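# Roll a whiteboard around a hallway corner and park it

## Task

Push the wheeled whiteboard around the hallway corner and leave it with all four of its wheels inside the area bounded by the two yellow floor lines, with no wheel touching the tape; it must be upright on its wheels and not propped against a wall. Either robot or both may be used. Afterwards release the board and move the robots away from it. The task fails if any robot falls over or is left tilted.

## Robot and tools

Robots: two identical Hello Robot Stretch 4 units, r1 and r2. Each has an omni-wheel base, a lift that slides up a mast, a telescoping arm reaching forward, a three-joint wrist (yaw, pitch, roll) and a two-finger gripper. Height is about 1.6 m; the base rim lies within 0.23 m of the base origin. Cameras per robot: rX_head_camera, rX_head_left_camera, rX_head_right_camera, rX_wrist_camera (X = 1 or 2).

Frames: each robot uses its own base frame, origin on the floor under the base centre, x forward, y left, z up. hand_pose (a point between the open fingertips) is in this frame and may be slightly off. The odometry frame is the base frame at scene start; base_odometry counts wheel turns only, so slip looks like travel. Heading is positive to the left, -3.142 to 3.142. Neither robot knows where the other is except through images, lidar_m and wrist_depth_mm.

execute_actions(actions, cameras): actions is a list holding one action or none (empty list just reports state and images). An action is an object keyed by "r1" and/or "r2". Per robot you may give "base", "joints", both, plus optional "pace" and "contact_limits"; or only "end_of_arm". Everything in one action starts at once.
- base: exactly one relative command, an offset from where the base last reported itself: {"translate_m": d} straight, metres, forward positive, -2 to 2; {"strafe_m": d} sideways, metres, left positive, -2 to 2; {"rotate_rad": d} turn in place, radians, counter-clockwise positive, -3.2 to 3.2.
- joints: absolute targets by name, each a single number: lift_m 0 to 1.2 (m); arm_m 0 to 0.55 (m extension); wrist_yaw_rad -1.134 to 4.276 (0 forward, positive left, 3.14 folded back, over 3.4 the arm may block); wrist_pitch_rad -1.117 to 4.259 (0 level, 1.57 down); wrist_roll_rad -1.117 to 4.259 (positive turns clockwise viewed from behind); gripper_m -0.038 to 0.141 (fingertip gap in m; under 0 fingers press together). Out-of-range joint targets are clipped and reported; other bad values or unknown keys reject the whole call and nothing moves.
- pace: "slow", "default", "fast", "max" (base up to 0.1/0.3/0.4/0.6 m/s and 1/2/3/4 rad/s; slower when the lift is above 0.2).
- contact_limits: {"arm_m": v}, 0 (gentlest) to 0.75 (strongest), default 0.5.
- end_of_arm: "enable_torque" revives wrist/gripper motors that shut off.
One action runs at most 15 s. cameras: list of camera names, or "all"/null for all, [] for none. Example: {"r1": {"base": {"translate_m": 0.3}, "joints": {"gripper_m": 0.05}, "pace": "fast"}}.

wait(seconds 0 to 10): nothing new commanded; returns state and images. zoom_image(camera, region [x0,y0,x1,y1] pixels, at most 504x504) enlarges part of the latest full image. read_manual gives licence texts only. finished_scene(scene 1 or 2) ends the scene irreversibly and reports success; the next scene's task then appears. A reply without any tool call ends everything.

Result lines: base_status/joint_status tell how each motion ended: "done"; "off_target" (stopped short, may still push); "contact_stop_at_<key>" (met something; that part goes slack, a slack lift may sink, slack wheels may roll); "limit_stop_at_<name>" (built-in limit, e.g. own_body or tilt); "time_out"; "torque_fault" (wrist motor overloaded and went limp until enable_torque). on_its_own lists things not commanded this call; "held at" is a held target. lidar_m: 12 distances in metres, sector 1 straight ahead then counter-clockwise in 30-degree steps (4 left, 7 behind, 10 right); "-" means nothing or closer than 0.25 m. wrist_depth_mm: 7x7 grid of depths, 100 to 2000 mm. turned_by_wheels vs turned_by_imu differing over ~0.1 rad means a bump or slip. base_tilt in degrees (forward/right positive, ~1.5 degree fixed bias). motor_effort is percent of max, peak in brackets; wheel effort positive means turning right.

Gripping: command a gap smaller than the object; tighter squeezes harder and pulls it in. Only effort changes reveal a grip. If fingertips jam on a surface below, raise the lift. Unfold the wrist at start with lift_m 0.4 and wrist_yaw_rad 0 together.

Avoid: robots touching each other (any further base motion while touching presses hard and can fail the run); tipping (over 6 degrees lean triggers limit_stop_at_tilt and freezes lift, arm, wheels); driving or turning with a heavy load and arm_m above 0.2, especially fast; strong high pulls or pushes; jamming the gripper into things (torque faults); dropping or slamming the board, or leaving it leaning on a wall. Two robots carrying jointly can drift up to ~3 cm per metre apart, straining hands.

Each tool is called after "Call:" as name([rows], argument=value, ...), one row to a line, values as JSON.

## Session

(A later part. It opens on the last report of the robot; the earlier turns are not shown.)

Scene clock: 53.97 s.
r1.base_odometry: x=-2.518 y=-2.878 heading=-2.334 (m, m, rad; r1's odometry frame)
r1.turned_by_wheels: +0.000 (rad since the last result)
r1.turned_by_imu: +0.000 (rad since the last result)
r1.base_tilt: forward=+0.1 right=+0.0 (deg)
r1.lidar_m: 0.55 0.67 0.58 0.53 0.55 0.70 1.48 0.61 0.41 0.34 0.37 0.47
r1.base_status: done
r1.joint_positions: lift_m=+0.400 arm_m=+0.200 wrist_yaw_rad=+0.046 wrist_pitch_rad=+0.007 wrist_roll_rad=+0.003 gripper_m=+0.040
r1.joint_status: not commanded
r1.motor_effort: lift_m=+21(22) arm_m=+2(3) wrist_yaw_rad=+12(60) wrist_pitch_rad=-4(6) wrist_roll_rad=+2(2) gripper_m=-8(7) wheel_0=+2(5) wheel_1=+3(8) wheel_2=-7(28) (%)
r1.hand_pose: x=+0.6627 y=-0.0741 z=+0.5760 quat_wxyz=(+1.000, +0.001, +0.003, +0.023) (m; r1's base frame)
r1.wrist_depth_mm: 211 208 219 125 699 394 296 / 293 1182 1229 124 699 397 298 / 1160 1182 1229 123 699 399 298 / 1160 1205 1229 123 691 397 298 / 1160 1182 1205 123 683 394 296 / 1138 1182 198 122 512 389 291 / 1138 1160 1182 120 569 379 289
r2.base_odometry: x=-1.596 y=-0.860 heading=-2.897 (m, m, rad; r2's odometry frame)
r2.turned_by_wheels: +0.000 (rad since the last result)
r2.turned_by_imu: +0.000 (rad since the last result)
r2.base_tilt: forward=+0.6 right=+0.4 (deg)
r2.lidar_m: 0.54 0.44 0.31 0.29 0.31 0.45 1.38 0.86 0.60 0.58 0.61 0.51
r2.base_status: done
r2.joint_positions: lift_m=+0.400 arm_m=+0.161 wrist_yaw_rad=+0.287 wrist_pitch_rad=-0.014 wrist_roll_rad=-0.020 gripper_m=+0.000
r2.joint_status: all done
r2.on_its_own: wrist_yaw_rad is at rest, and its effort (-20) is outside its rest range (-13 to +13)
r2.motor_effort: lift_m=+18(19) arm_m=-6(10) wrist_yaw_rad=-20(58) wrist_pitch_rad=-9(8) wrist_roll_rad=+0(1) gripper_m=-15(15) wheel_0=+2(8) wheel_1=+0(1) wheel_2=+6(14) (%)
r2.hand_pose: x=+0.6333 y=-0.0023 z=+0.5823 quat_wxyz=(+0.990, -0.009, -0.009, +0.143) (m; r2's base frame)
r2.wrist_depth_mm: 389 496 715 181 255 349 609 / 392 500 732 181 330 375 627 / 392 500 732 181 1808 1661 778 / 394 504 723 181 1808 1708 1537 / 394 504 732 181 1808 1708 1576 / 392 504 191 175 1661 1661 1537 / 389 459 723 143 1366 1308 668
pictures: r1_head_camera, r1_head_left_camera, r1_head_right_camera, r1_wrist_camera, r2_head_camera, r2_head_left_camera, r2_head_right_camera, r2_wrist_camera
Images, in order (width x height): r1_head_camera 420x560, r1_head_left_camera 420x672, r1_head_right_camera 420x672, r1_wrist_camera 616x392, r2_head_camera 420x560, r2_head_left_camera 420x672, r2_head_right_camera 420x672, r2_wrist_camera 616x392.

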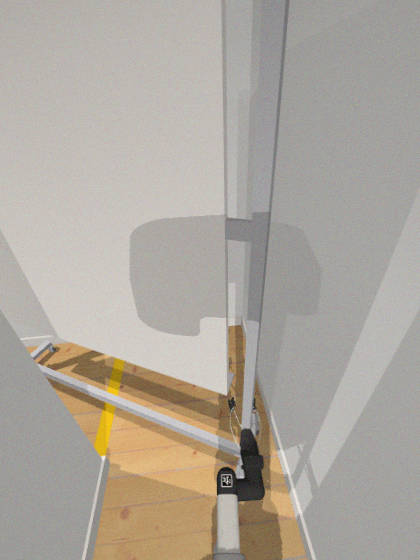

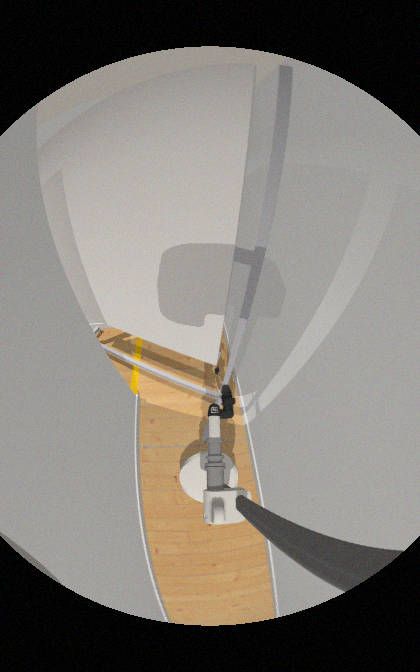

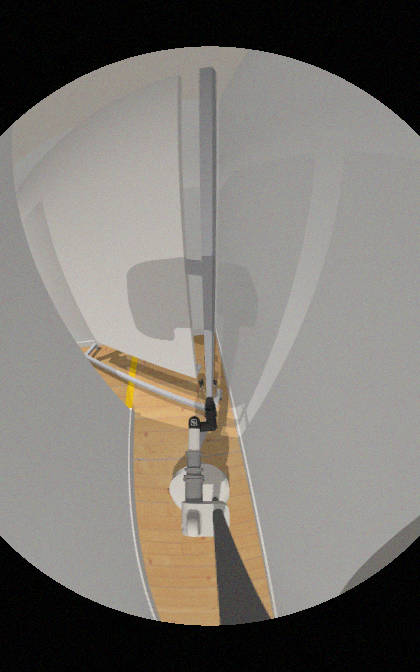

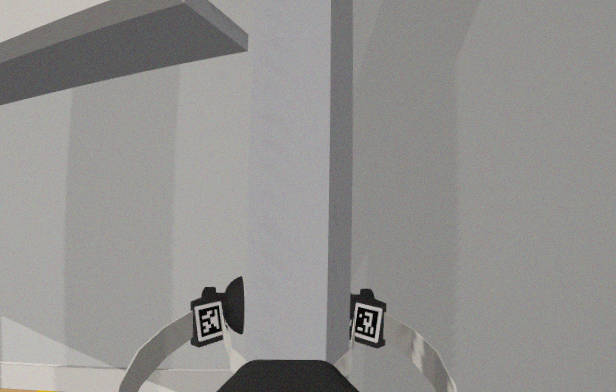

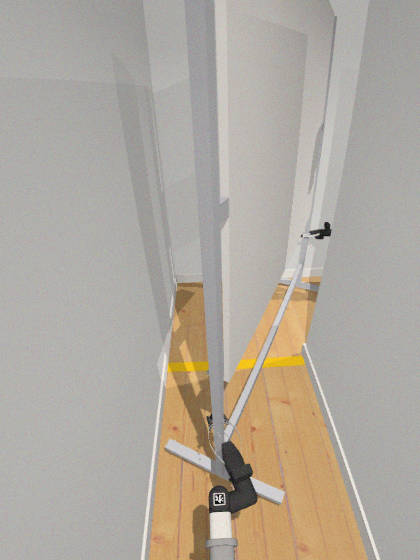

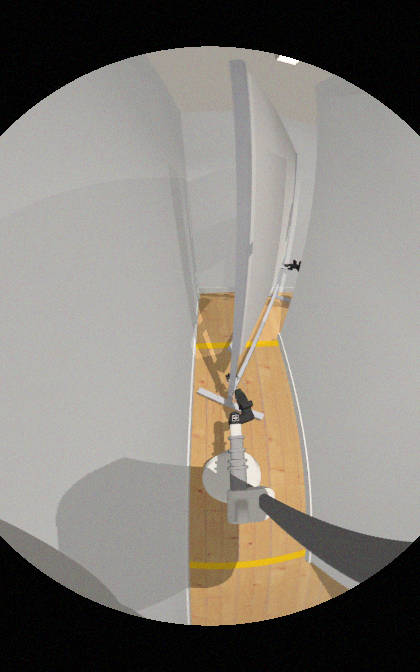

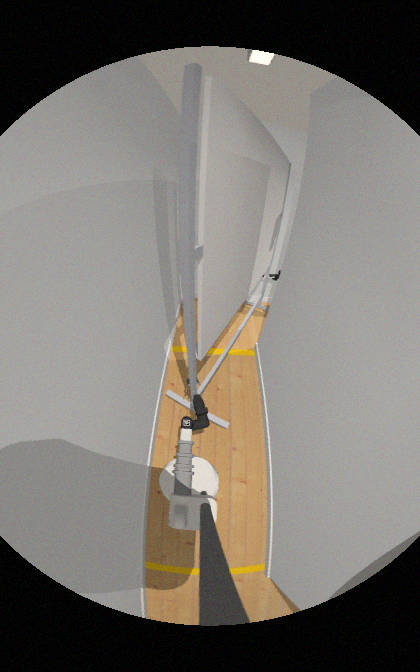

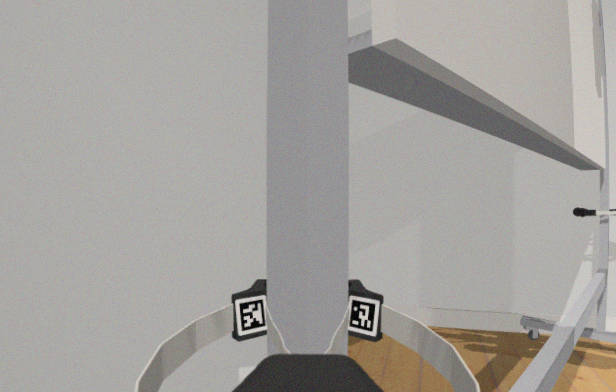

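Call:
execute_actions([
  {"r1": {"base": {"translate_m": 0.28}}, "r2": {"base": {"translate_m": -0.095}, "joints": {"wrist_yaw_rad": 0.17}, "pace": "slow"}},
], cameras=["r1_head_camera", "r1_wrist_camera", "r2_head_camera", "r2_wrist_camera"])

Scene clock: 57.07 s.
r1.base_odometry: x=-2.712 y=-3.080 heading=-2.333 (m, m, rad; r1's odometry frame)
r1.turned_by_wheels: +0.001 (rad since the last result)
r1.turned_by_imu: +0.002 (rad since the last result)
r1.base_tilt: forward=+0.1 right=+0.1 (deg)
r1.lidar_m: 0.55 0.61 0.60 0.56 0.58 0.75 1.60 0.55 0.36 0.33 0.33 0.42
r1.base_status: done
r1.joint_positions: lift_m=+0.400 arm_m=+0.200 wrist_yaw_rad=+0.054 wrist_pitch_rad=+0.007 wrist_roll_rad=+0.003 gripper_m=+0.040
r1.joint_status: not commanded
r1.motor_effort: lift_m=+22(22) arm_m=+2(2) wrist_yaw_rad=-11(42) wrist_pitch_rad=-4(4) wrist_roll_rad=+1(0) gripper_m=-7(8) wheel_0=+13(15) wheel_1=+6(7) wheel_2=-4(24) (%)
r1.hand_pose: x=+0.6633 y=-0.0716 z=+0.5760 quat_wxyz=(+1.000, +0.002, +0.003, +0.027) (m; r1's base frame)
r1.wrist_depth_mm: 211 208 585 125 640 353 - / 917 931 946 124 640 357 267 / 904 931 946 123 640 357 268 / 904 917 946 122 634 357 267 / 891 917 931 122 627 353 265 / 891 904 185 121 469 349 263 / 878 904 917 120 549 342 -
r2.base_odometry: x=-1.504 y=-0.837 heading=-2.897 (m, m, rad; r2's odometry frame)
r2.turned_by_wheels: +0.000 (rad since the last result)
r2.turned_by_imu: +0.001 (rad since the last result)
r2.base_tilt: forward=+0.6 right=+0.5 (deg)
r2.lidar_m: 0.54 0.42 0.32 0.29 0.32 0.46 1.37 0.85 0.62 0.57 0.62 0.55
r2.base_status: done
r2.joint_positions: lift_m=+0.400 arm_m=+0.161 wrist_yaw_rad=+0.174 wrist_pitch_rad=-0.014 wrist_roll_rad=-0.020 gripper_m=+0.000
r2.joint_status: all done
r2.motor_effort: lift_m=+19(19) arm_m=-4(6) wrist_yaw_rad=-11(59) wrist_pitch_rad=-10(9) wrist_roll_rad=+0(0) gripper_m=-15(20) wheel_0=-2(11) wheel_1=-3(4) wheel_2=+3(14) (%)
r2.hand_pose: x=+0.6308 y=-0.0363 z=+0.5822 quat_wxyz=(+0.996, -0.009, -0.008, +0.087) (m; r2's base frame)
r2.wrist_depth_mm: 439 585 917 173 312 1756 1756 / 442 591 917 173 373 1808 1808 / 445 591 931 173 1863 1808 1708 / 445 597 931 173 1921 1808 1756 / 445 597 931 173 1863 1808 1756 / 442 591 205 173 1661 1661 1499 / 436 530 917 162 1308 1308 1336
pictures: r1_head_camera, r1_wrist_camera, r2_head_camera, r2_wrist_camera
Images, in order (width x height): r1_head_camera 420x560, r1_wrist_camera 616x392, r2_head_camera 420x560, r2_wrist_camera 616x392.

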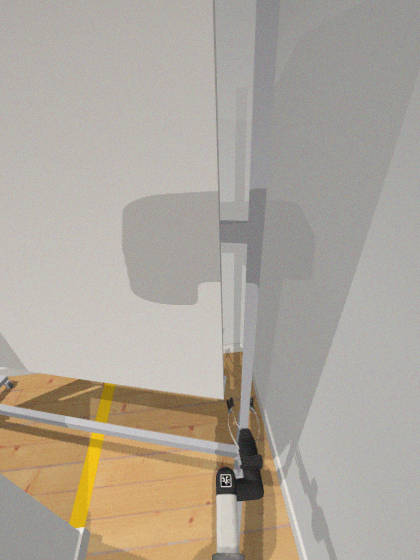

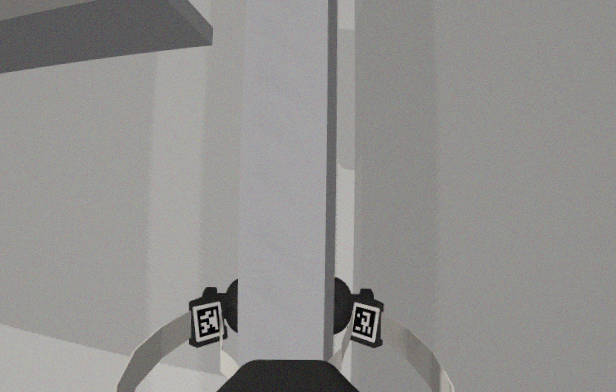

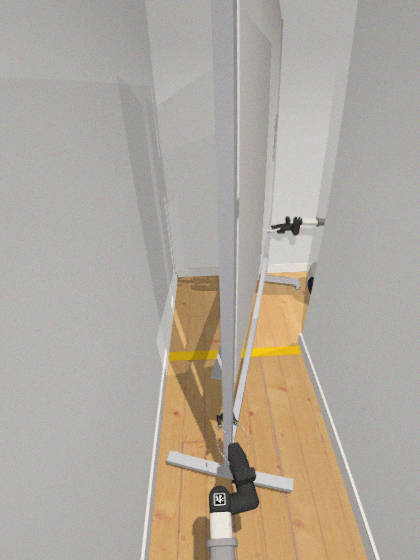

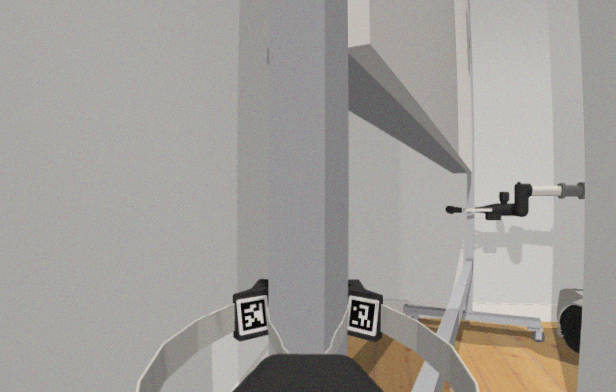

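Call:
execute_actions([
  {"r1": {"base": {"translate_m": 0.31}, "joints": {"arm_m": 0.23}}, "r2": {"base": {"strafe_m": -0.07}, "joints": {"arm_m": 0.13}, "pace": "slow"}},
], cameras=["r1_head_camera", "r1_wrist_camera", "r2_head_camera", "r2_wrist_camera"])

Scene clock: 60.20 s.
r1.base_odometry: x=-2.925 y=-3.304 heading=-2.332 (m, m, rad; r1's odometry frame)
r1.turned_by_wheels: +0.001 (rad since the last result)
r1.turned_by_imu: +0.007 (rad since the last result)
r1.base_tilt: forward=+0.1 right=-0.1 (deg)
r1.lidar_m: 0.57 0.59 0.77 0.59 0.62 0.78 1.78 0.49 0.30 0.28 0.30 0.39
r1.base_status: done
r1.joint_positions: lift_m=+0.400 arm_m=+0.228 wrist_yaw_rad=+0.052 wrist_pitch_rad=+0.007 wrist_roll_rad=+0.003 gripper_m=+0.040
r1.joint_status: all done
r1.motor_effort: lift_m=+21(22) arm_m=+9(16) wrist_yaw_rad=-6(13) wrist_pitch_rad=-2(5) wrist_roll_rad=+1(1) gripper_m=-5(8) wheel_0=+12(20) wheel_1=+5(11) wheel_2=-5(19) (%)
r1.hand_pose: x=+0.6920 y=-0.0723 z=+0.5761 quat_wxyz=(+1.000, +0.002, +0.003, +0.026) (m; r1's base frame)
r1.wrist_depth_mm: 591 402 615 129 539 298 - / 591 603 609 128 539 301 225 / 585 603 609 127 544 301 226 / 580 591 603 126 539 301 225 / 580 585 597 126 530 300 224 / 569 585 186 125 397 296 222 / 569 580 181 124 459 287 -
r2.base_odometry: x=-1.521 y=-0.770 heading=-2.896 (m, m, rad; r2's odometry frame)
r2.turned_by_wheels: +0.001 (rad since the last result)
r2.turned_by_imu: +0.003 (rad since the last result)
r2.base_tilt: forward=+0.6 right=+0.5 (deg)
r2.lidar_m: 0.50 0.54 0.38 0.36 0.39 0.56 1.69 0.74 0.55 0.51 0.54 0.54
r2.base_status: done
r2.joint_positions: lift_m=+0.400 arm_m=+0.131 wrist_yaw_rad=+0.180 wrist_pitch_rad=-0.014 wrist_roll_rad=-0.020 gripper_m=+0.000
r2.joint_status: all done
r2.on_its_own: wrist_yaw_rad is at rest, and its effort (-30) is outside its rest range (-13 to +13)
r2.motor_effort: lift_m=+18(19) arm_m=-6(13) wrist_yaw_rad=-30(43) wrist_pitch_rad=-9(10) wrist_roll_rad=+0(1) gripper_m=-14(15) wheel_0=+7(10) wheel_1=+1(6) wheel_2=+6(8) (%)
r2.hand_pose: x=+0.6015 y=-0.0343 z=+0.5823 quat_wxyz=(+0.996, -0.009, -0.008, +0.090) (m; r2's base frame)
r2.wrist_depth_mm: 504 668 976 169 1921 1808 1255 / 508 676 976 170 1863 1808 946 / 512 683 1042 170 1863 1808 1537 / 517 683 1060 169 1863 1808 1430 / 512 676 1042 169 1921 1863 1537 / 508 676 190 169 1708 1661 931 / 504 603 1042 158 1255 1336 1060
pictures: r1_head_camera, r1_wrist_camera, r2_head_camera, r2_wrist_camera
Images, in order (width x height): r1_head_camera 420x560, r1_wrist_camera 616x392, r2_head_camera 420x560, r2_wrist_camera 616x392.

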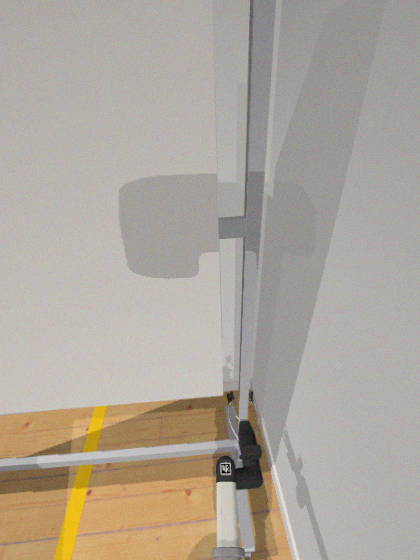

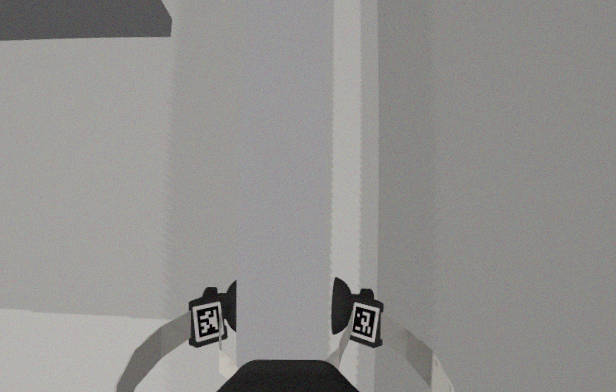

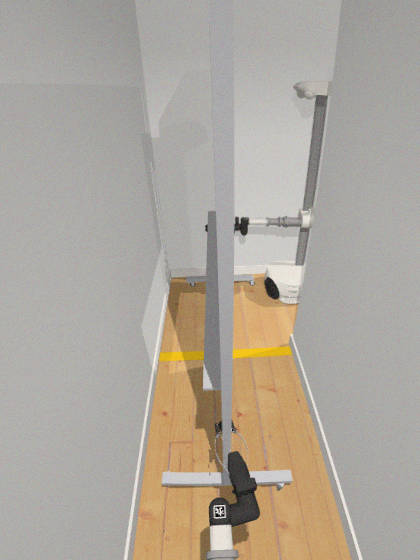

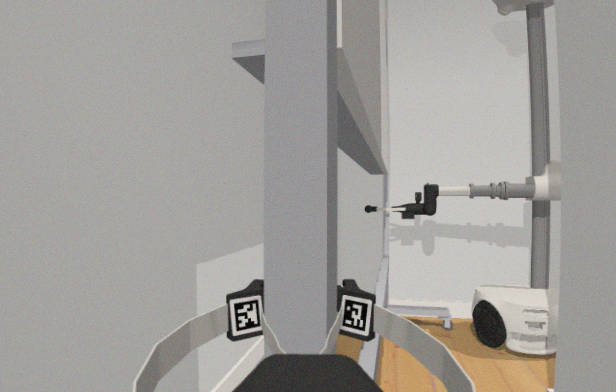

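Call:
execute_actions([
  {"r1": {"base": {"translate_m": -0.22}, "joints": {"gripper_m": 0.14}}},
], cameras=["r1_head_camera", "r1_wrist_camera", "r2_head_camera", "r2_wrist_camera"])

Scene clock: 62.77 s.
r1.base_odometry: x=-2.774 y=-3.145 heading=-2.333 (m, m, rad; r1's odometry frame)
r1.turned_by_wheels: +0.000 (rad since the last result)
r1.turned_by_imu: +0.000 (rad since the last result)
r1.base_tilt: forward=+0.1 right=+0.0 (deg)
r1.lidar_m: 0.79 0.80 0.64 0.57 0.58 0.77 1.70 0.52 0.35 0.29 0.33 0.42
r1.base_status: done
r1.joint_positions: lift_m=+0.400 arm_m=+0.229 wrist_yaw_rad=+0.050 wrist_pitch_rad=+0.007 wrist_roll_rad=+0.003 gripper_m=+0.140
r1.joint_status: all done
r1.motor_effort: lift_m=+21(22) arm_m=+6(9) wrist_yaw_rad=+0(17) wrist_pitch_rad=-3(4) wrist_roll_rad=+0(0) gripper_m=+1(9) wheel_0=-6(11) wheel_1=-4(8) wheel_2=+3(15) (%)
r1.hand_pose: x=+0.6923 y=-0.0728 z=+0.5760 quat_wxyz=(+1.000, +0.002, +0.003, +0.025) (m; r1's base frame)
r1.wrist_depth_mm: 342 347 353 842 603 332 - / 342 345 368 842 597 336 251 / 788 798 831 854 597 338 252 / 788 809 809 842 591 336 252 / 788 798 831 831 585 334 250 / 778 213 809 820 221 310 247 / 768 788 809 150 564 304 -
r2.base_odometry: x=-1.521 y=-0.770 heading=-2.896 (m, m, rad; r2's odometry frame)
r2.turned_by_wheels: +0.000 (rad since the last result)
r2.turned_by_imu: +0.001 (rad since the last result)
r2.base_tilt: forward=+0.5 right=+0.4 (deg)
r2.lidar_m: 0.51 0.53 0.39 0.36 0.39 0.56 1.67 0.74 0.53 0.51 0.55 0.55
r2.base_status: not commanded
r2.joint_positions: lift_m=+0.400 arm_m=+0.131 wrist_yaw_rad=+0.180 wrist_pitch_rad=-0.014 wrist_roll_rad=-0.020 gripper_m=+0.000
r2.joint_status: not commanded
r2.on_its_own: wrist_yaw_rad is at rest, and its effort (-29) is outside its rest range (-13 to +13)
r2.motor_effort: lift_m=+19(19) arm_m=-6(6) wrist_yaw_rad=-29(30) wrist_pitch_rad=-8(9) wrist_roll_rad=+0(1) gripper_m=-14(14) wheel_0=+6(7) wheel_1=+1(1) wheel_2=+6(6) (%)
r2.hand_pose: x=+0.6015 y=-0.0344 z=+0.5823 quat_wxyz=(+0.996, -0.009, -0.008, +0.090) (m; r2's base frame)
r2.wrist_depth_mm: 500 668 960 169 1808 1808 1336 / 508 676 976 169 1863 1808 946 / 512 683 1060 170 1863 1808 1756 / 512 683 1042 169 1921 1808 1464 / 512 676 1042 169 1863 1863 1756 / 508 668 190 169 1661 1808 931 / 504 609 1042 158 1229 1336 1078
pictures: r1_head_camera, r1_wrist_camera, r2_head_camera, r2_wrist_camera
Images, in order (width x height): r1_head_camera 420x560, r1_wrist_camera 616x392, r2_head_camera 420x560, r2_wrist_camera 616x392.

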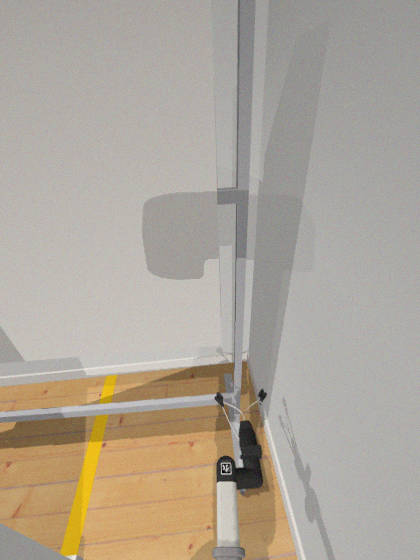

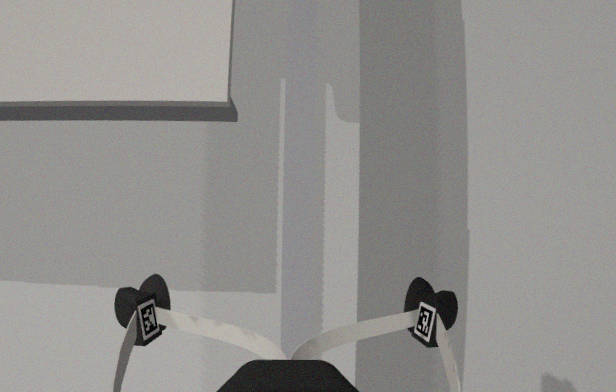

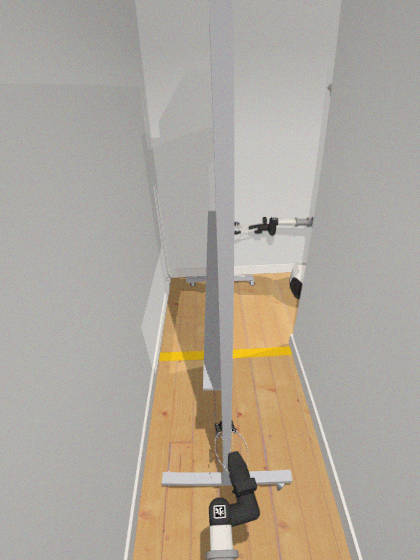

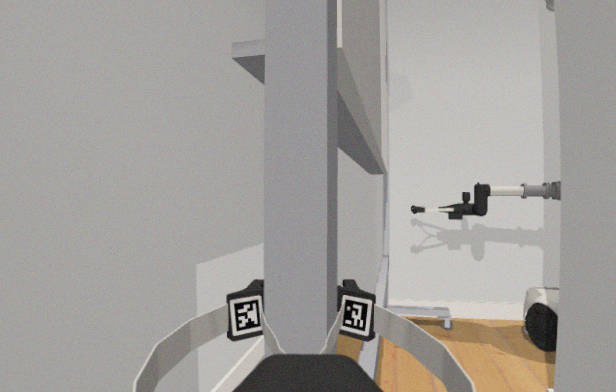

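Call:
zoom_image(camera="r2_head_camera", region=[100, 250, 420, 560])

Region (100, 250, 420, 560) of r2_head_camera's 420x560 image, scaled by 1.575, with more detail than that image has; it fills the top 488 rows of this view, and the rest is white.

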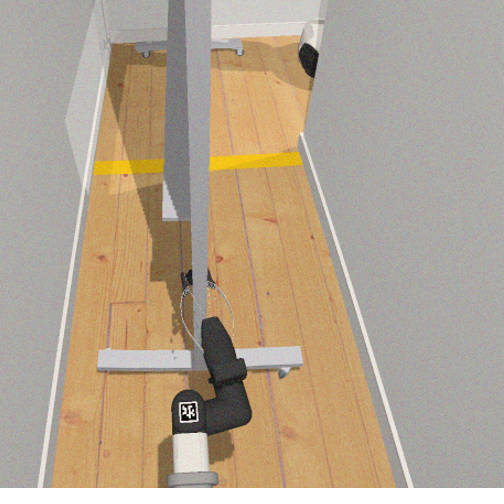

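Call:
execute_actions([
  {"r1": {"base": {"translate_m": -0.5}, "joints": {"arm_m": 0.0}}, "r2": {"base": {"translate_m": -1.07}}},
], cameras=["r1_head_left_camera", "r2_head_camera", "r2_head_left_camera", "r2_wrist_camera"])

Scene clock: 69.03 s.
r1.base_odometry: x=-2.429 y=-2.784 heading=-2.333 (m, m, rad; r1's odometry frame)
r1.turned_by_wheels: +0.000 (rad since the last result)
r1.turned_by_imu: +0.001 (rad since the last result)
r1.base_tilt: forward=+0.1 right=+0.0 (deg)
r1.lidar_m: 1.03 0.86 0.57 0.52 0.54 0.67 1.47 0.63 0.40 0.37 0.38 0.49
r1.base_status: done
r1.joint_positions: lift_m=+0.400 arm_m=+0.001 wrist_yaw_rad=+0.050 wrist_pitch_rad=+0.007 wrist_roll_rad=+0.003 gripper_m=+0.140
r1.joint_status: all done
r1.motor_effort: lift_m=+21(22) arm_m=-8(11) wrist_yaw_rad=+1(0) wrist_pitch_rad=-4(5) wrist_roll_rad=+1(1) gripper_m=+0(1) wheel_0=-6(11) wheel_1=-2(7) wheel_2=+4(13) (%)
r1.hand_pose: x=+0.4647 y=-0.0729 z=+0.5760 quat_wxyz=(+1.000, +0.002, +0.003, +0.025) (m; r1's base frame)
r1.wrist_depth_mm: 1499 1576 1576 1661 831 466 349 / 1499 1537 1576 1618 842 469 349 / 1499 1499 1537 1576 842 469 351 / 1464 1537 1576 1576 831 466 351 / 1464 1537 1576 1576 820 466 349 / 1464 213 1537 1537 221 433 345 / 1464 1430 1430 151 798 427 340
r2.base_odometry: x=-0.483 y=-0.510 heading=-2.896 (m, m, rad; r2's odometry frame)
r2.turned_by_wheels: +0.000 (rad since the last result)
r2.turned_by_imu: -0.007 (rad since the last result)
r2.base_tilt: forward=+0.6 right=+0.4 (deg)
r2.lidar_m: 0.53 0.56 0.40 0.37 0.39 0.56 1.28 1.34 1.14 0.77 0.55 0.55
r2.base_status: done
r2.joint_positions: lift_m=+0.400 arm_m=+0.131 wrist_yaw_rad=+0.169 wrist_pitch_rad=-0.014 wrist_roll_rad=-0.020 gripper_m=+0.000
r2.joint_status: not commanded
r2.motor_effort: lift_m=+18(19) arm_m=-6(6) wrist_yaw_rad=+2(40) wrist_pitch_rad=-10(13) wrist_roll_rad=+0(1) gripper_m=-18(23) wheel_0=-3(11) wheel_1=-2(9) wheel_2=+1(22) (%)
r2.hand_pose: x=+0.6011 y=-0.0376 z=+0.5822 quat_wxyz=(+0.996, -0.009, -0.008, +0.084) (m; r2's base frame)
r2.wrist_depth_mm: 530 707 1118 176 917 1499 891 / 535 715 1138 176 854 1499 878 / 539 715 1138 176 - 1537 878 / 539 723 1138 176 - 1537 878 / 539 723 1138 175 - 1537 878 / 535 715 904 176 191 1537 866 / 530 668 1098 157 1255 1160 878
pictures: r1_head_left_camera, r2_head_camera, r2_head_left_camera, r2_wrist_camera
Images, in order (width x height): r1_head_left_camera 420x672, r2_head_camera 420x560, r2_head_left_camera 420x672, r2_wrist_camera 616x392.

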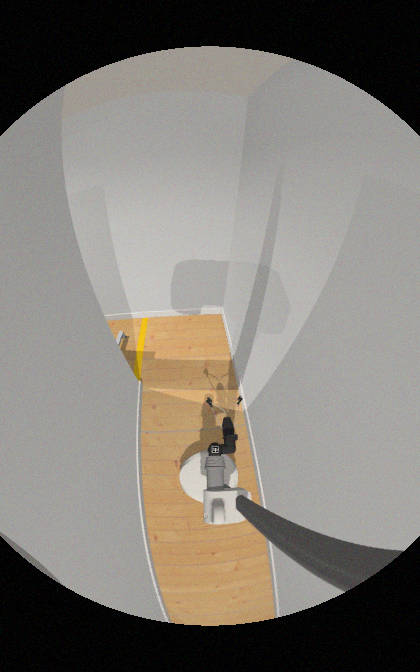

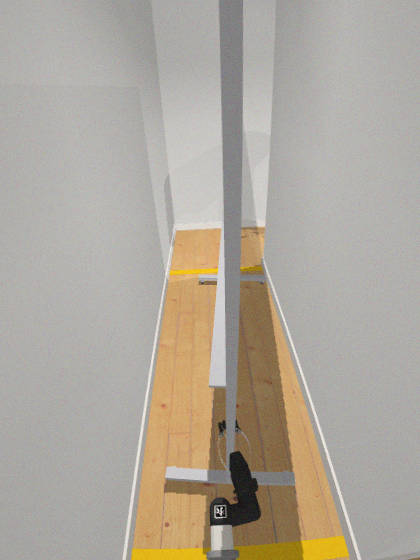

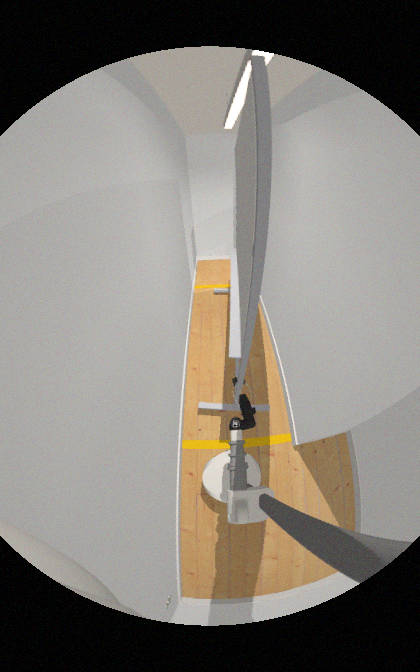

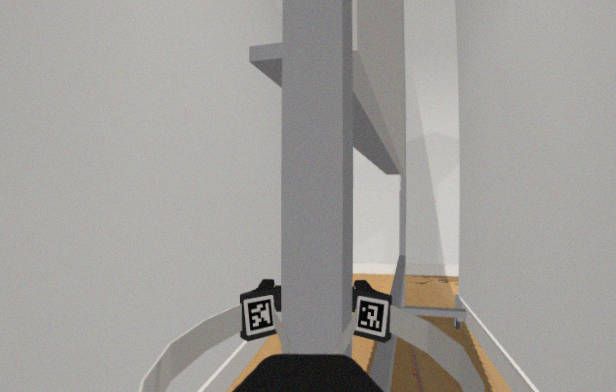

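Call:
zoom_image(camera="r2_head_camera", region=[150, 220, 310, 320])

Call:
zoom_image(camera="r2_wrist_camera", region=[380, 250, 540, 392])

Call:
zoom_image(camera="r1_head_left_camera", region=[80, 290, 200, 400])

Region (150, 220, 310, 320) of r2_head_camera's 420x560 image, scaled by 3.150, with more detail than that image has; it fills the top 315 rows of this view, and the rest is white.

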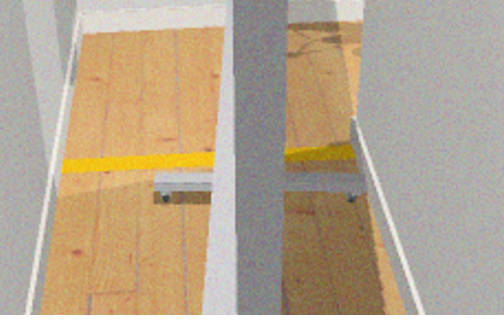

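Region (380, 250, 540, 392) of r2_wrist_camera's 616x392 image, scaled by 3.150; it fills the top 447 rows of this view, and the rest is white.

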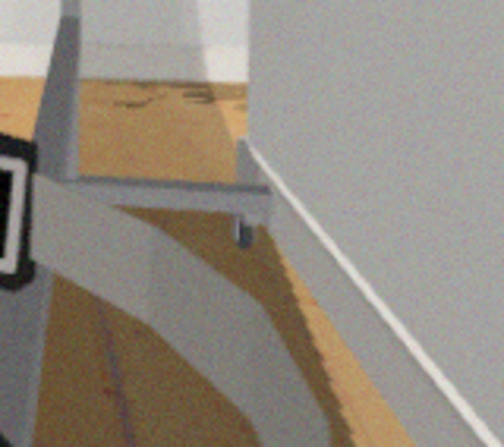

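Region (80, 290, 200, 400) of r1_head_left_camera's 420x672 image, scaled by 4.200, with more detail than that image has; it fills the top 462 rows of this view, and the rest is white.

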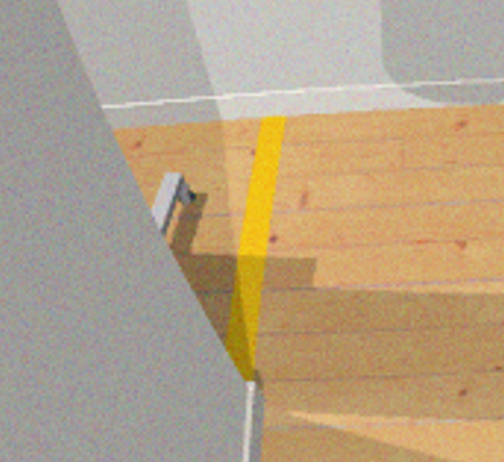

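Call:
execute_actions([
  {"r1": {"base": {"rotate_rad": 0.22}}, "r2": {"base": {"translate_m": -0.13}, "joints": {"wrist_yaw_rad": 0.26}}},
], cameras=["r1_head_left_camera", "r2_head_camera", "r2_wrist_camera"])

Call:
zoom_image(camera="r2_head_camera", region=[150, 220, 310, 320])

Call:
zoom_image(camera="r2_wrist_camera", region=[410, 250, 570, 392])

Scene clock: 74.07 s.
r1.base_odometry: x=-2.429 y=-2.784 heading=-2.114 (m, m, rad; r1's odometry frame)
r1.turned_by_wheels: +0.219 (rad since the last result)
r1.turned_by_imu: +0.224 (rad since the last result)
r1.base_tilt: forward=+0.1 right=+0.0 (deg)
r1.lidar_m: 1.75 0.69 0.53 0.51 0.57 0.86 1.04 0.48 0.38 0.36 0.40 0.62
r1.base_status: done
r1.joint_positions: lift_m=+0.400 arm_m=+0.001 wrist_yaw_rad=+0.050 wrist_pitch_rad=+0.007 wrist_roll_rad=+0.003 gripper_m=+0.140
r1.joint_status: not commanded
r1.motor_effort: lift_m=+21(22) arm_m=-8(8) wrist_yaw_rad=-1(1) wrist_pitch_rad=-4(3) wrist_roll_rad=+1(0) gripper_m=-1(1) wheel_0=-5(10) wheel_1=-1(8) wheel_2=-2(9) (%)
r1.hand_pose: x=+0.4647 y=-0.0729 z=+0.5760 quat_wxyz=(+1.000, +0.002, +0.003, +0.025) (m; r1's base frame)
r1.wrist_depth_mm: 1756 1756 1661 1618 1576 878 569 / 1756 1708 1618 1576 1537 891 559 / 1756 1708 1661 1618 1576 904 564 / 1808 1708 1661 1618 1537 891 569 / 1708 1661 1618 1576 1537 891 559 / 1756 213 1618 1576 222 798 549 / 1397 1397 1464 151 1499 778 559
r2.base_odometry: x=-0.357 y=-0.478 heading=-2.897 (m, m, rad; r2's odometry frame)
r2.turned_by_wheels: +0.000 (rad since the last result)
r2.turned_by_imu: -0.018 (rad since the last result)
r2.base_tilt: forward=+0.6 right=+0.5 (deg)
r2.lidar_m: 0.52 0.55 0.39 0.35 0.39 0.51 1.16 1.19 1.14 1.10 0.62 0.55
r2.base_status: done
r2.joint_positions: lift_m=+0.400 arm_m=+0.131 wrist_yaw_rad=+0.258 wrist_pitch_rad=-0.015 wrist_roll_rad=-0.020 gripper_m=+0.000
r2.joint_status: all done
r2.motor_effort: lift_m=+18(19) arm_m=-6(6) wrist_yaw_rad=+5(49) wrist_pitch_rad=-8(13) wrist_roll_rad=+0(0) gripper_m=-17(24) wheel_0=-4(21) wheel_1=-3(7) wheel_2=+2(20) (%)
r2.hand_pose: x=+0.6032 y=-0.0109 z=+0.5824 quat_wxyz=(+0.992, -0.009, -0.008, +0.129) (m; r2's base frame)
r2.wrist_depth_mm: 492 640 960 177 439 - 1060 / 492 640 960 177 430 - 1025 / 496 647 976 177 946 - 1042 / 500 654 976 177 - - 1060 / 500 647 960 177 - - 1042 / 492 640 809 176 191 1661 1042 / 492 609 960 158 1229 1308 1042
pictures: r1_head_left_camera, r2_head_camera, r2_wrist_camera
Images, in order (width x height): r1_head_left_camera 420x672, r2_head_camera 420x560, r2_wrist_camera 616x392.

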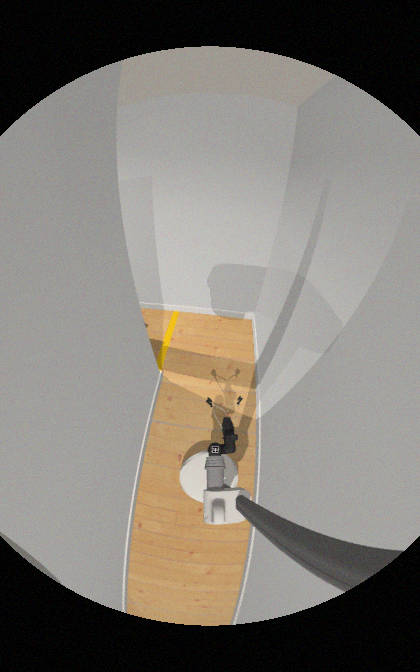

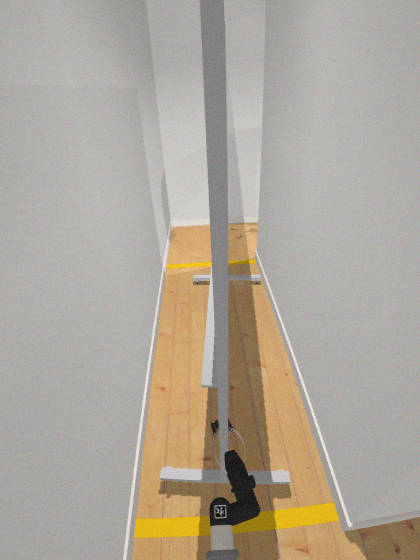

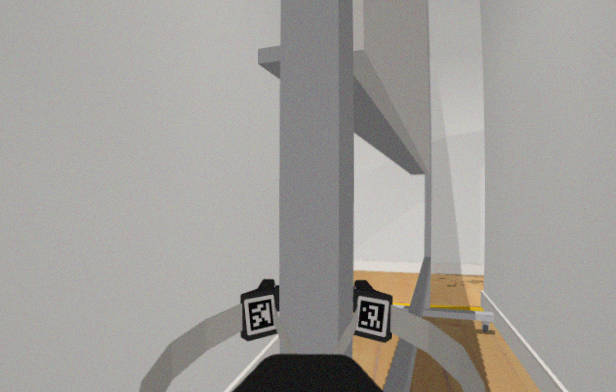

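Region (150, 220, 310, 320) of r2_head_camera's 420x560 image, scaled by 3.150, with more detail than that image has; it fills the top 315 rows of this view, and the rest is white.

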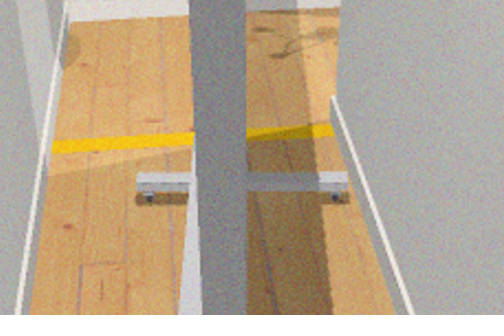

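Region (410, 250, 570, 392) of r2_wrist_camera's 616x392 image, scaled by 3.150; it fills the top 447 rows of this view, and the rest is white.

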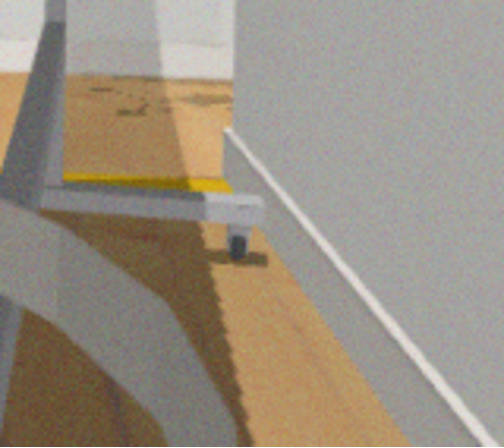

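Call:
execute_actions([
  {"r2": {"joints": {"gripper_m": 0.11}}},
], cameras=["r2_head_camera", "r2_wrist_camera"])

Scene clock: 76.30 s.
r1.base_odometry: x=-2.429 y=-2.784 heading=-2.114 (m, m, rad; r1's odometry frame)
r1.turned_by_wheels: +0.000 (rad since the last result)
r1.turned_by_imu: +0.001 (rad since the last result)
r1.base_tilt: forward=+0.1 right=+0.0 (deg)
r1.lidar_m: 1.76 0.69 0.54 0.51 0.56 0.86 1.07 0.49 0.37 0.35 0.40 0.62
r1.base_status: not commanded
r1.joint_positions: lift_m=+0.400 arm_m=+0.001 wrist_yaw_rad=+0.050 wrist_pitch_rad=+0.007 wrist_roll_rad=+0.003 gripper_m=+0.140
r1.joint_status: not commanded
r1.motor_effort: lift_m=+22(22) arm_m=-8(8) wrist_yaw_rad=+1(1) wrist_pitch_rad=-5(5) wrist_roll_rad=+0(1) gripper_m=-2(0) wheel_0=-5(6) wheel_1=-2(2) wheel_2=-2(2) (%)
r1.hand_pose: x=+0.4647 y=-0.0729 z=+0.5760 quat_wxyz=(+1.000, +0.002, +0.003, +0.025) (m; r1's base frame)
r1.wrist_depth_mm: 1756 1708 1661 1618 1576 878 569 / 1756 1756 1661 1576 1537 891 559 / 1708 1708 1618 1576 1537 891 564 / 1708 1661 1618 1576 1537 891 569 / 1756 1661 1618 1576 1537 891 564 / 1708 213 1576 1537 222 798 549 / 1397 1397 1430 151 1464 768 559
r2.base_odometry: x=-0.357 y=-0.478 heading=-2.897 (m, m, rad; r2's odometry frame)
r2.turned_by_wheels: +0.000 (rad since the last result)
r2.turned_by_imu: +0.001 (rad since the last result)
r2.base_tilt: forward=+0.5 right=+0.4 (deg)
r2.lidar_m: 0.52 0.57 0.38 0.36 0.38 0.51 1.16 1.20 1.16 1.08 0.61 0.56
r2.base_status: not commanded
r2.joint_positions: lift_m=+0.400 arm_m=+0.131 wrist_yaw_rad=+0.259 wrist_pitch_rad=-0.015 wrist_roll_rad=-0.020 gripper_m=+0.110
r2.joint_status: all done
r2.motor_effort: lift_m=+19(18) arm_m=-6(6) wrist_yaw_rad=+1(15) wrist_pitch_rad=-7(8) wrist_roll_rad=+1(0) gripper_m=-1(18) wheel_0=-1(4) wheel_1=-1(3) wheel_2=-1(3) (%)
r2.hand_pose: x=+0.6031 y=-0.0105 z=+0.5825 quat_wxyz=(+0.992, -0.009, -0.009, +0.129) (m; r2's base frame)
r2.wrist_depth_mm: 488 634 960 177 421 - 1078 / 492 640 960 176 415 - 1042 / 496 647 960 175 866 - 1060 / 496 654 976 175 - - 1060 / 496 640 960 176 - - 1042 / 492 609 216 176 204 1618 1042 / 484 597 960 146 1308 1308 1042
pictures: r2_head_camera, r2_wrist_camera
Images, in order (width x height): r2_head_camera 420x560, r2_wrist_camera 616x392.

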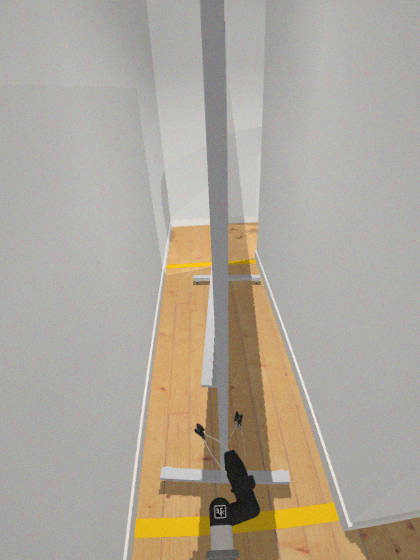

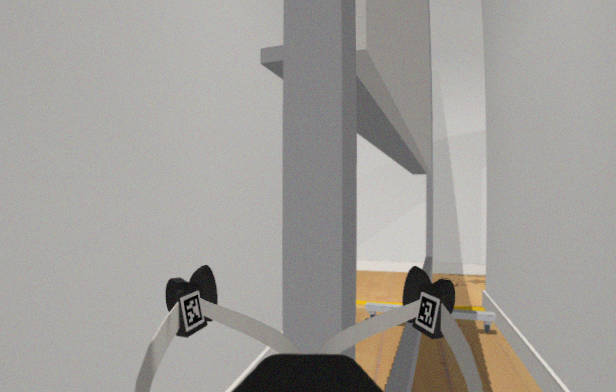

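Call:
execute_actions([
  {"r2": {"base": {"translate_m": -0.6}, "joints": {"gripper_m": 0.14}, "pace": "fast"}},
], cameras=["r2_head_camera", "r2_wrist_camera"])

Call:
zoom_image(camera="r2_head_camera", region=[110, 200, 350, 460])

Scene clock: 79.37 s.
r1.base_odometry: x=-2.429 y=-2.784 heading=-2.114 (m, m, rad; r1's odometry frame)
r1.turned_by_wheels: +0.000 (rad since the last result)
r1.turned_by_imu: +0.001 (rad since the last result)
r1.base_tilt: forward=+0.1 right=-0.1 (deg)
r1.lidar_m: 1.77 0.69 0.54 0.52 0.57 0.85 1.07 0.49 0.37 0.37 0.42 0.63
r1.base_status: not commanded
r1.joint_positions: lift_m=+0.400 arm_m=+0.001 wrist_yaw_rad=+0.050 wrist_pitch_rad=+0.007 wrist_roll_rad=+0.003 gripper_m=+0.140
r1.joint_status: not commanded
r1.motor_effort: lift_m=+21(22) arm_m=-8(8) wrist_yaw_rad=+0(1) wrist_pitch_rad=-4(5) wrist_roll_rad=+0(0) gripper_m=+1(1) wheel_0=-6(6) wheel_1=-2(2) wheel_2=-2(2) (%)
r1.hand_pose: x=+0.4647 y=-0.0729 z=+0.5760 quat_wxyz=(+1.000, +0.002, +0.003, +0.025) (m; r1's base frame)
r1.wrist_depth_mm: 1756 1708 1618 1576 1576 866 574 / 1756 1708 1661 1618 1576 891 554 / 1708 1756 1661 1576 1537 904 564 / 1708 1708 1661 1576 1537 891 564 / 1708 1661 1618 1576 1499 891 559 / 1708 213 1618 1537 221 788 549 / 1397 1397 1464 150 1464 778 559
r2.base_odometry: x=+0.225 y=-0.333 heading=-2.896 (m, m, rad; r2's odometry frame)
r2.turned_by_wheels: +0.000 (rad since the last result)
r2.turned_by_imu: +0.002 (rad since the last result)
r2.base_tilt: forward=+0.6 right=+0.5 (deg)
r2.lidar_m: 1.12 0.54 0.38 0.35 0.36 0.52 0.55 0.58 0.79 1.11 1.15 1.05
r2.base_status: done
r2.joint_positions: lift_m=+0.400 arm_m=+0.131 wrist_yaw_rad=+0.260 wrist_pitch_rad=-0.015 wrist_roll_rad=-0.020 gripper_m=+0.140
r2.joint_status: all done
r2.motor_effort: lift_m=+19(18) arm_m=-5(5) wrist_yaw_rad=+1(1) wrist_pitch_rad=-6(7) wrist_roll_rad=+0(0) gripper_m=-1(2) wheel_0=+2(7) wheel_1=+1(8) wheel_2=+0(7) (%)
r2.hand_pose: x=+0.6031 y=-0.0104 z=+0.5825 quat_wxyz=(+0.992, -0.009, -0.009, +0.129) (m; r2's base frame)
r2.wrist_depth_mm: 477 627 931 1808 1921 - 1098 / 484 627 946 1756 1756 - 1078 / 480 634 946 1808 1661 - 1060 / 484 634 946 1808 - - 1098 / 484 634 946 1808 - - 1078 / 480 549 820 1708 759 1430 1060 / 480 591 931 146 1336 1308 1078
pictures: r2_head_camera, r2_wrist_camera
Images, in order (width x height): r2_head_camera 420x560, r2_wrist_camera 616x392.

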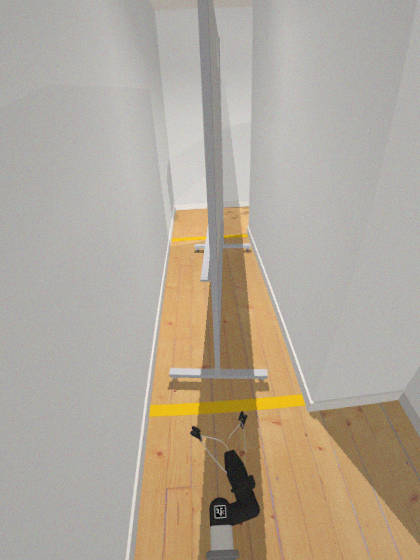

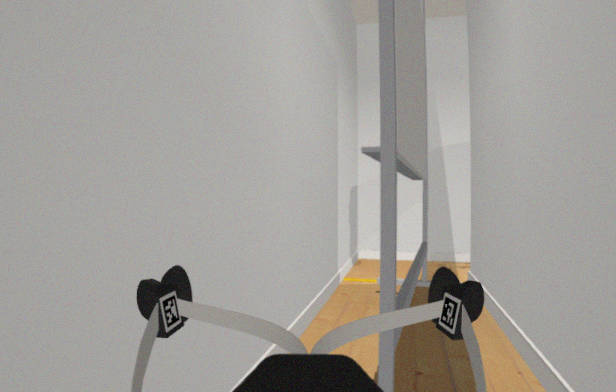

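Region (110, 200, 350, 460) of r2_head_camera's 420x560 image, scaled by 1.938, with more detail than that image has; it fills the left 465 columns of this view, and the rest is white.

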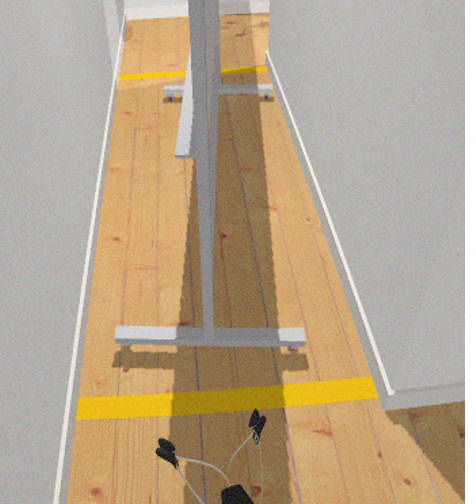

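Call:
execute_actions([
  {"r2": {"joints": {"arm_m": 0.0}, "pace": "fast"}},
], cameras=["r2_head_camera"])

Call:
zoom_image(camera="r2_head_camera", region=[180, 220, 280, 270])

Scene clock: 80.70 s.
r1.base_odometry: x=-2.429 y=-2.784 heading=-2.114 (m, m, rad; r1's odometry frame)
r1.turned_by_wheels: +0.000 (rad since the last result)
r1.turned_by_imu: +0.000 (rad since the last result)
r1.base_tilt: forward=+0.1 right=+0.0 (deg)
r1.lidar_m: 1.74 0.69 0.53 0.52 0.56 0.86 1.05 0.50 0.38 0.34 0.40 0.61
r1.base_status: not commanded
r1.joint_positions: lift_m=+0.400 arm_m=+0.001 wrist_yaw_rad=+0.050 wrist_pitch_rad=+0.007 wrist_roll_rad=+0.003 gripper_m=+0.140
r1.joint_status: not commanded
r1.motor_effort: lift_m=+21(22) arm_m=-8(7) wrist_yaw_rad=+1(0) wrist_pitch_rad=-3(4) wrist_roll_rad=+1(0) gripper_m=+1(0) wheel_0=-5(5) wheel_1=-2(2) wheel_2=-2(2) (%)
r1.hand_pose: x=+0.4647 y=-0.0729 z=+0.5760 quat_wxyz=(+1.000, +0.002, +0.003, +0.025) (m; r1's base frame)
r1.wrist_depth_mm: 1756 1708 1708 1618 1576 878 569 / 1756 1708 1661 1618 1537 891 559 / 1756 1708 1618 1576 1537 904 564 / 1708 1661 1618 1618 1537 891 564 / 1708 1661 1661 1576 1499 891 554 / 1661 213 1618 1576 222 798 549 / 1397 1397 1430 150 1499 778 559
r2.base_odometry: x=+0.225 y=-0.333 heading=-2.896 (m, m, rad; r2's odometry frame)
r2.turned_by_wheels: +0.000 (rad since the last result)
r2.turned_by_imu: +0.000 (rad since the last result)
r2.base_tilt: forward=+0.6 right=+0.4 (deg)
r2.lidar_m: 1.12 0.52 0.37 0.35 0.38 0.50 0.55 0.59 0.80 1.11 1.15 1.05
r2.base_status: not commanded
r2.joint_positions: lift_m=+0.400 arm_m=+0.001 wrist_yaw_rad=+0.260 wrist_pitch_rad=-0.015 wrist_roll_rad=-0.020 gripper_m=+0.140
r2.joint_status: all done
r2.motor_effort: lift_m=+19(19) arm_m=-6(9) wrist_yaw_rad=+0(0) wrist_pitch_rad=-7(8) wrist_roll_rad=+0(0) gripper_m=-1(0) wheel_0=+2(2) wheel_1=+1(1) wheel_2=+0(0) (%)
r2.hand_pose: x=+0.4733 y=-0.0103 z=+0.5824 quat_wxyz=(+0.991, -0.009, -0.009, +0.130) (m; r2's base frame)
r2.wrist_depth_mm: 473 621 917 1756 - - 1098 / 480 621 946 1808 - - 1078 / 484 627 946 1808 - - 1078 / 480 627 946 1808 - - 1078 / 480 627 946 1808 - - 1078 / 477 544 831 1708 866 1430 1098 / 473 591 931 146 1366 1336 1098
pictures: r2_head_camera
Images, in order (width x height): r2_head_camera 420x560.

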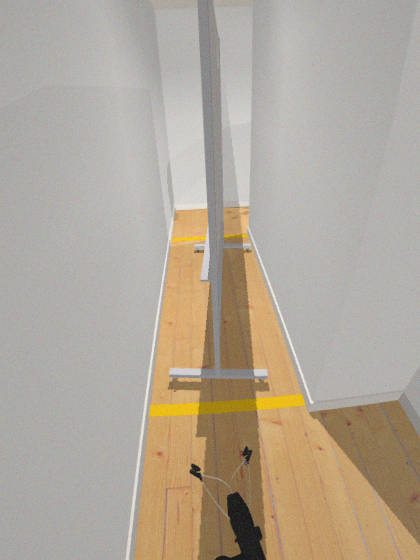

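Region (180, 220, 280, 270) of r2_head_camera's 420x560 image, scaled by 5.040, with more detail than that image has.

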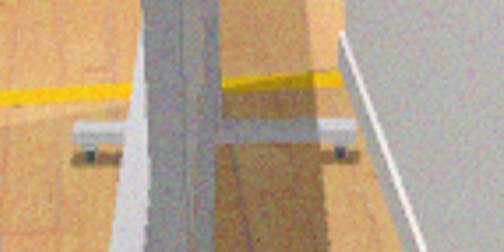

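Call:
finished_scene(scene=2)

The scene is finished: the task was done.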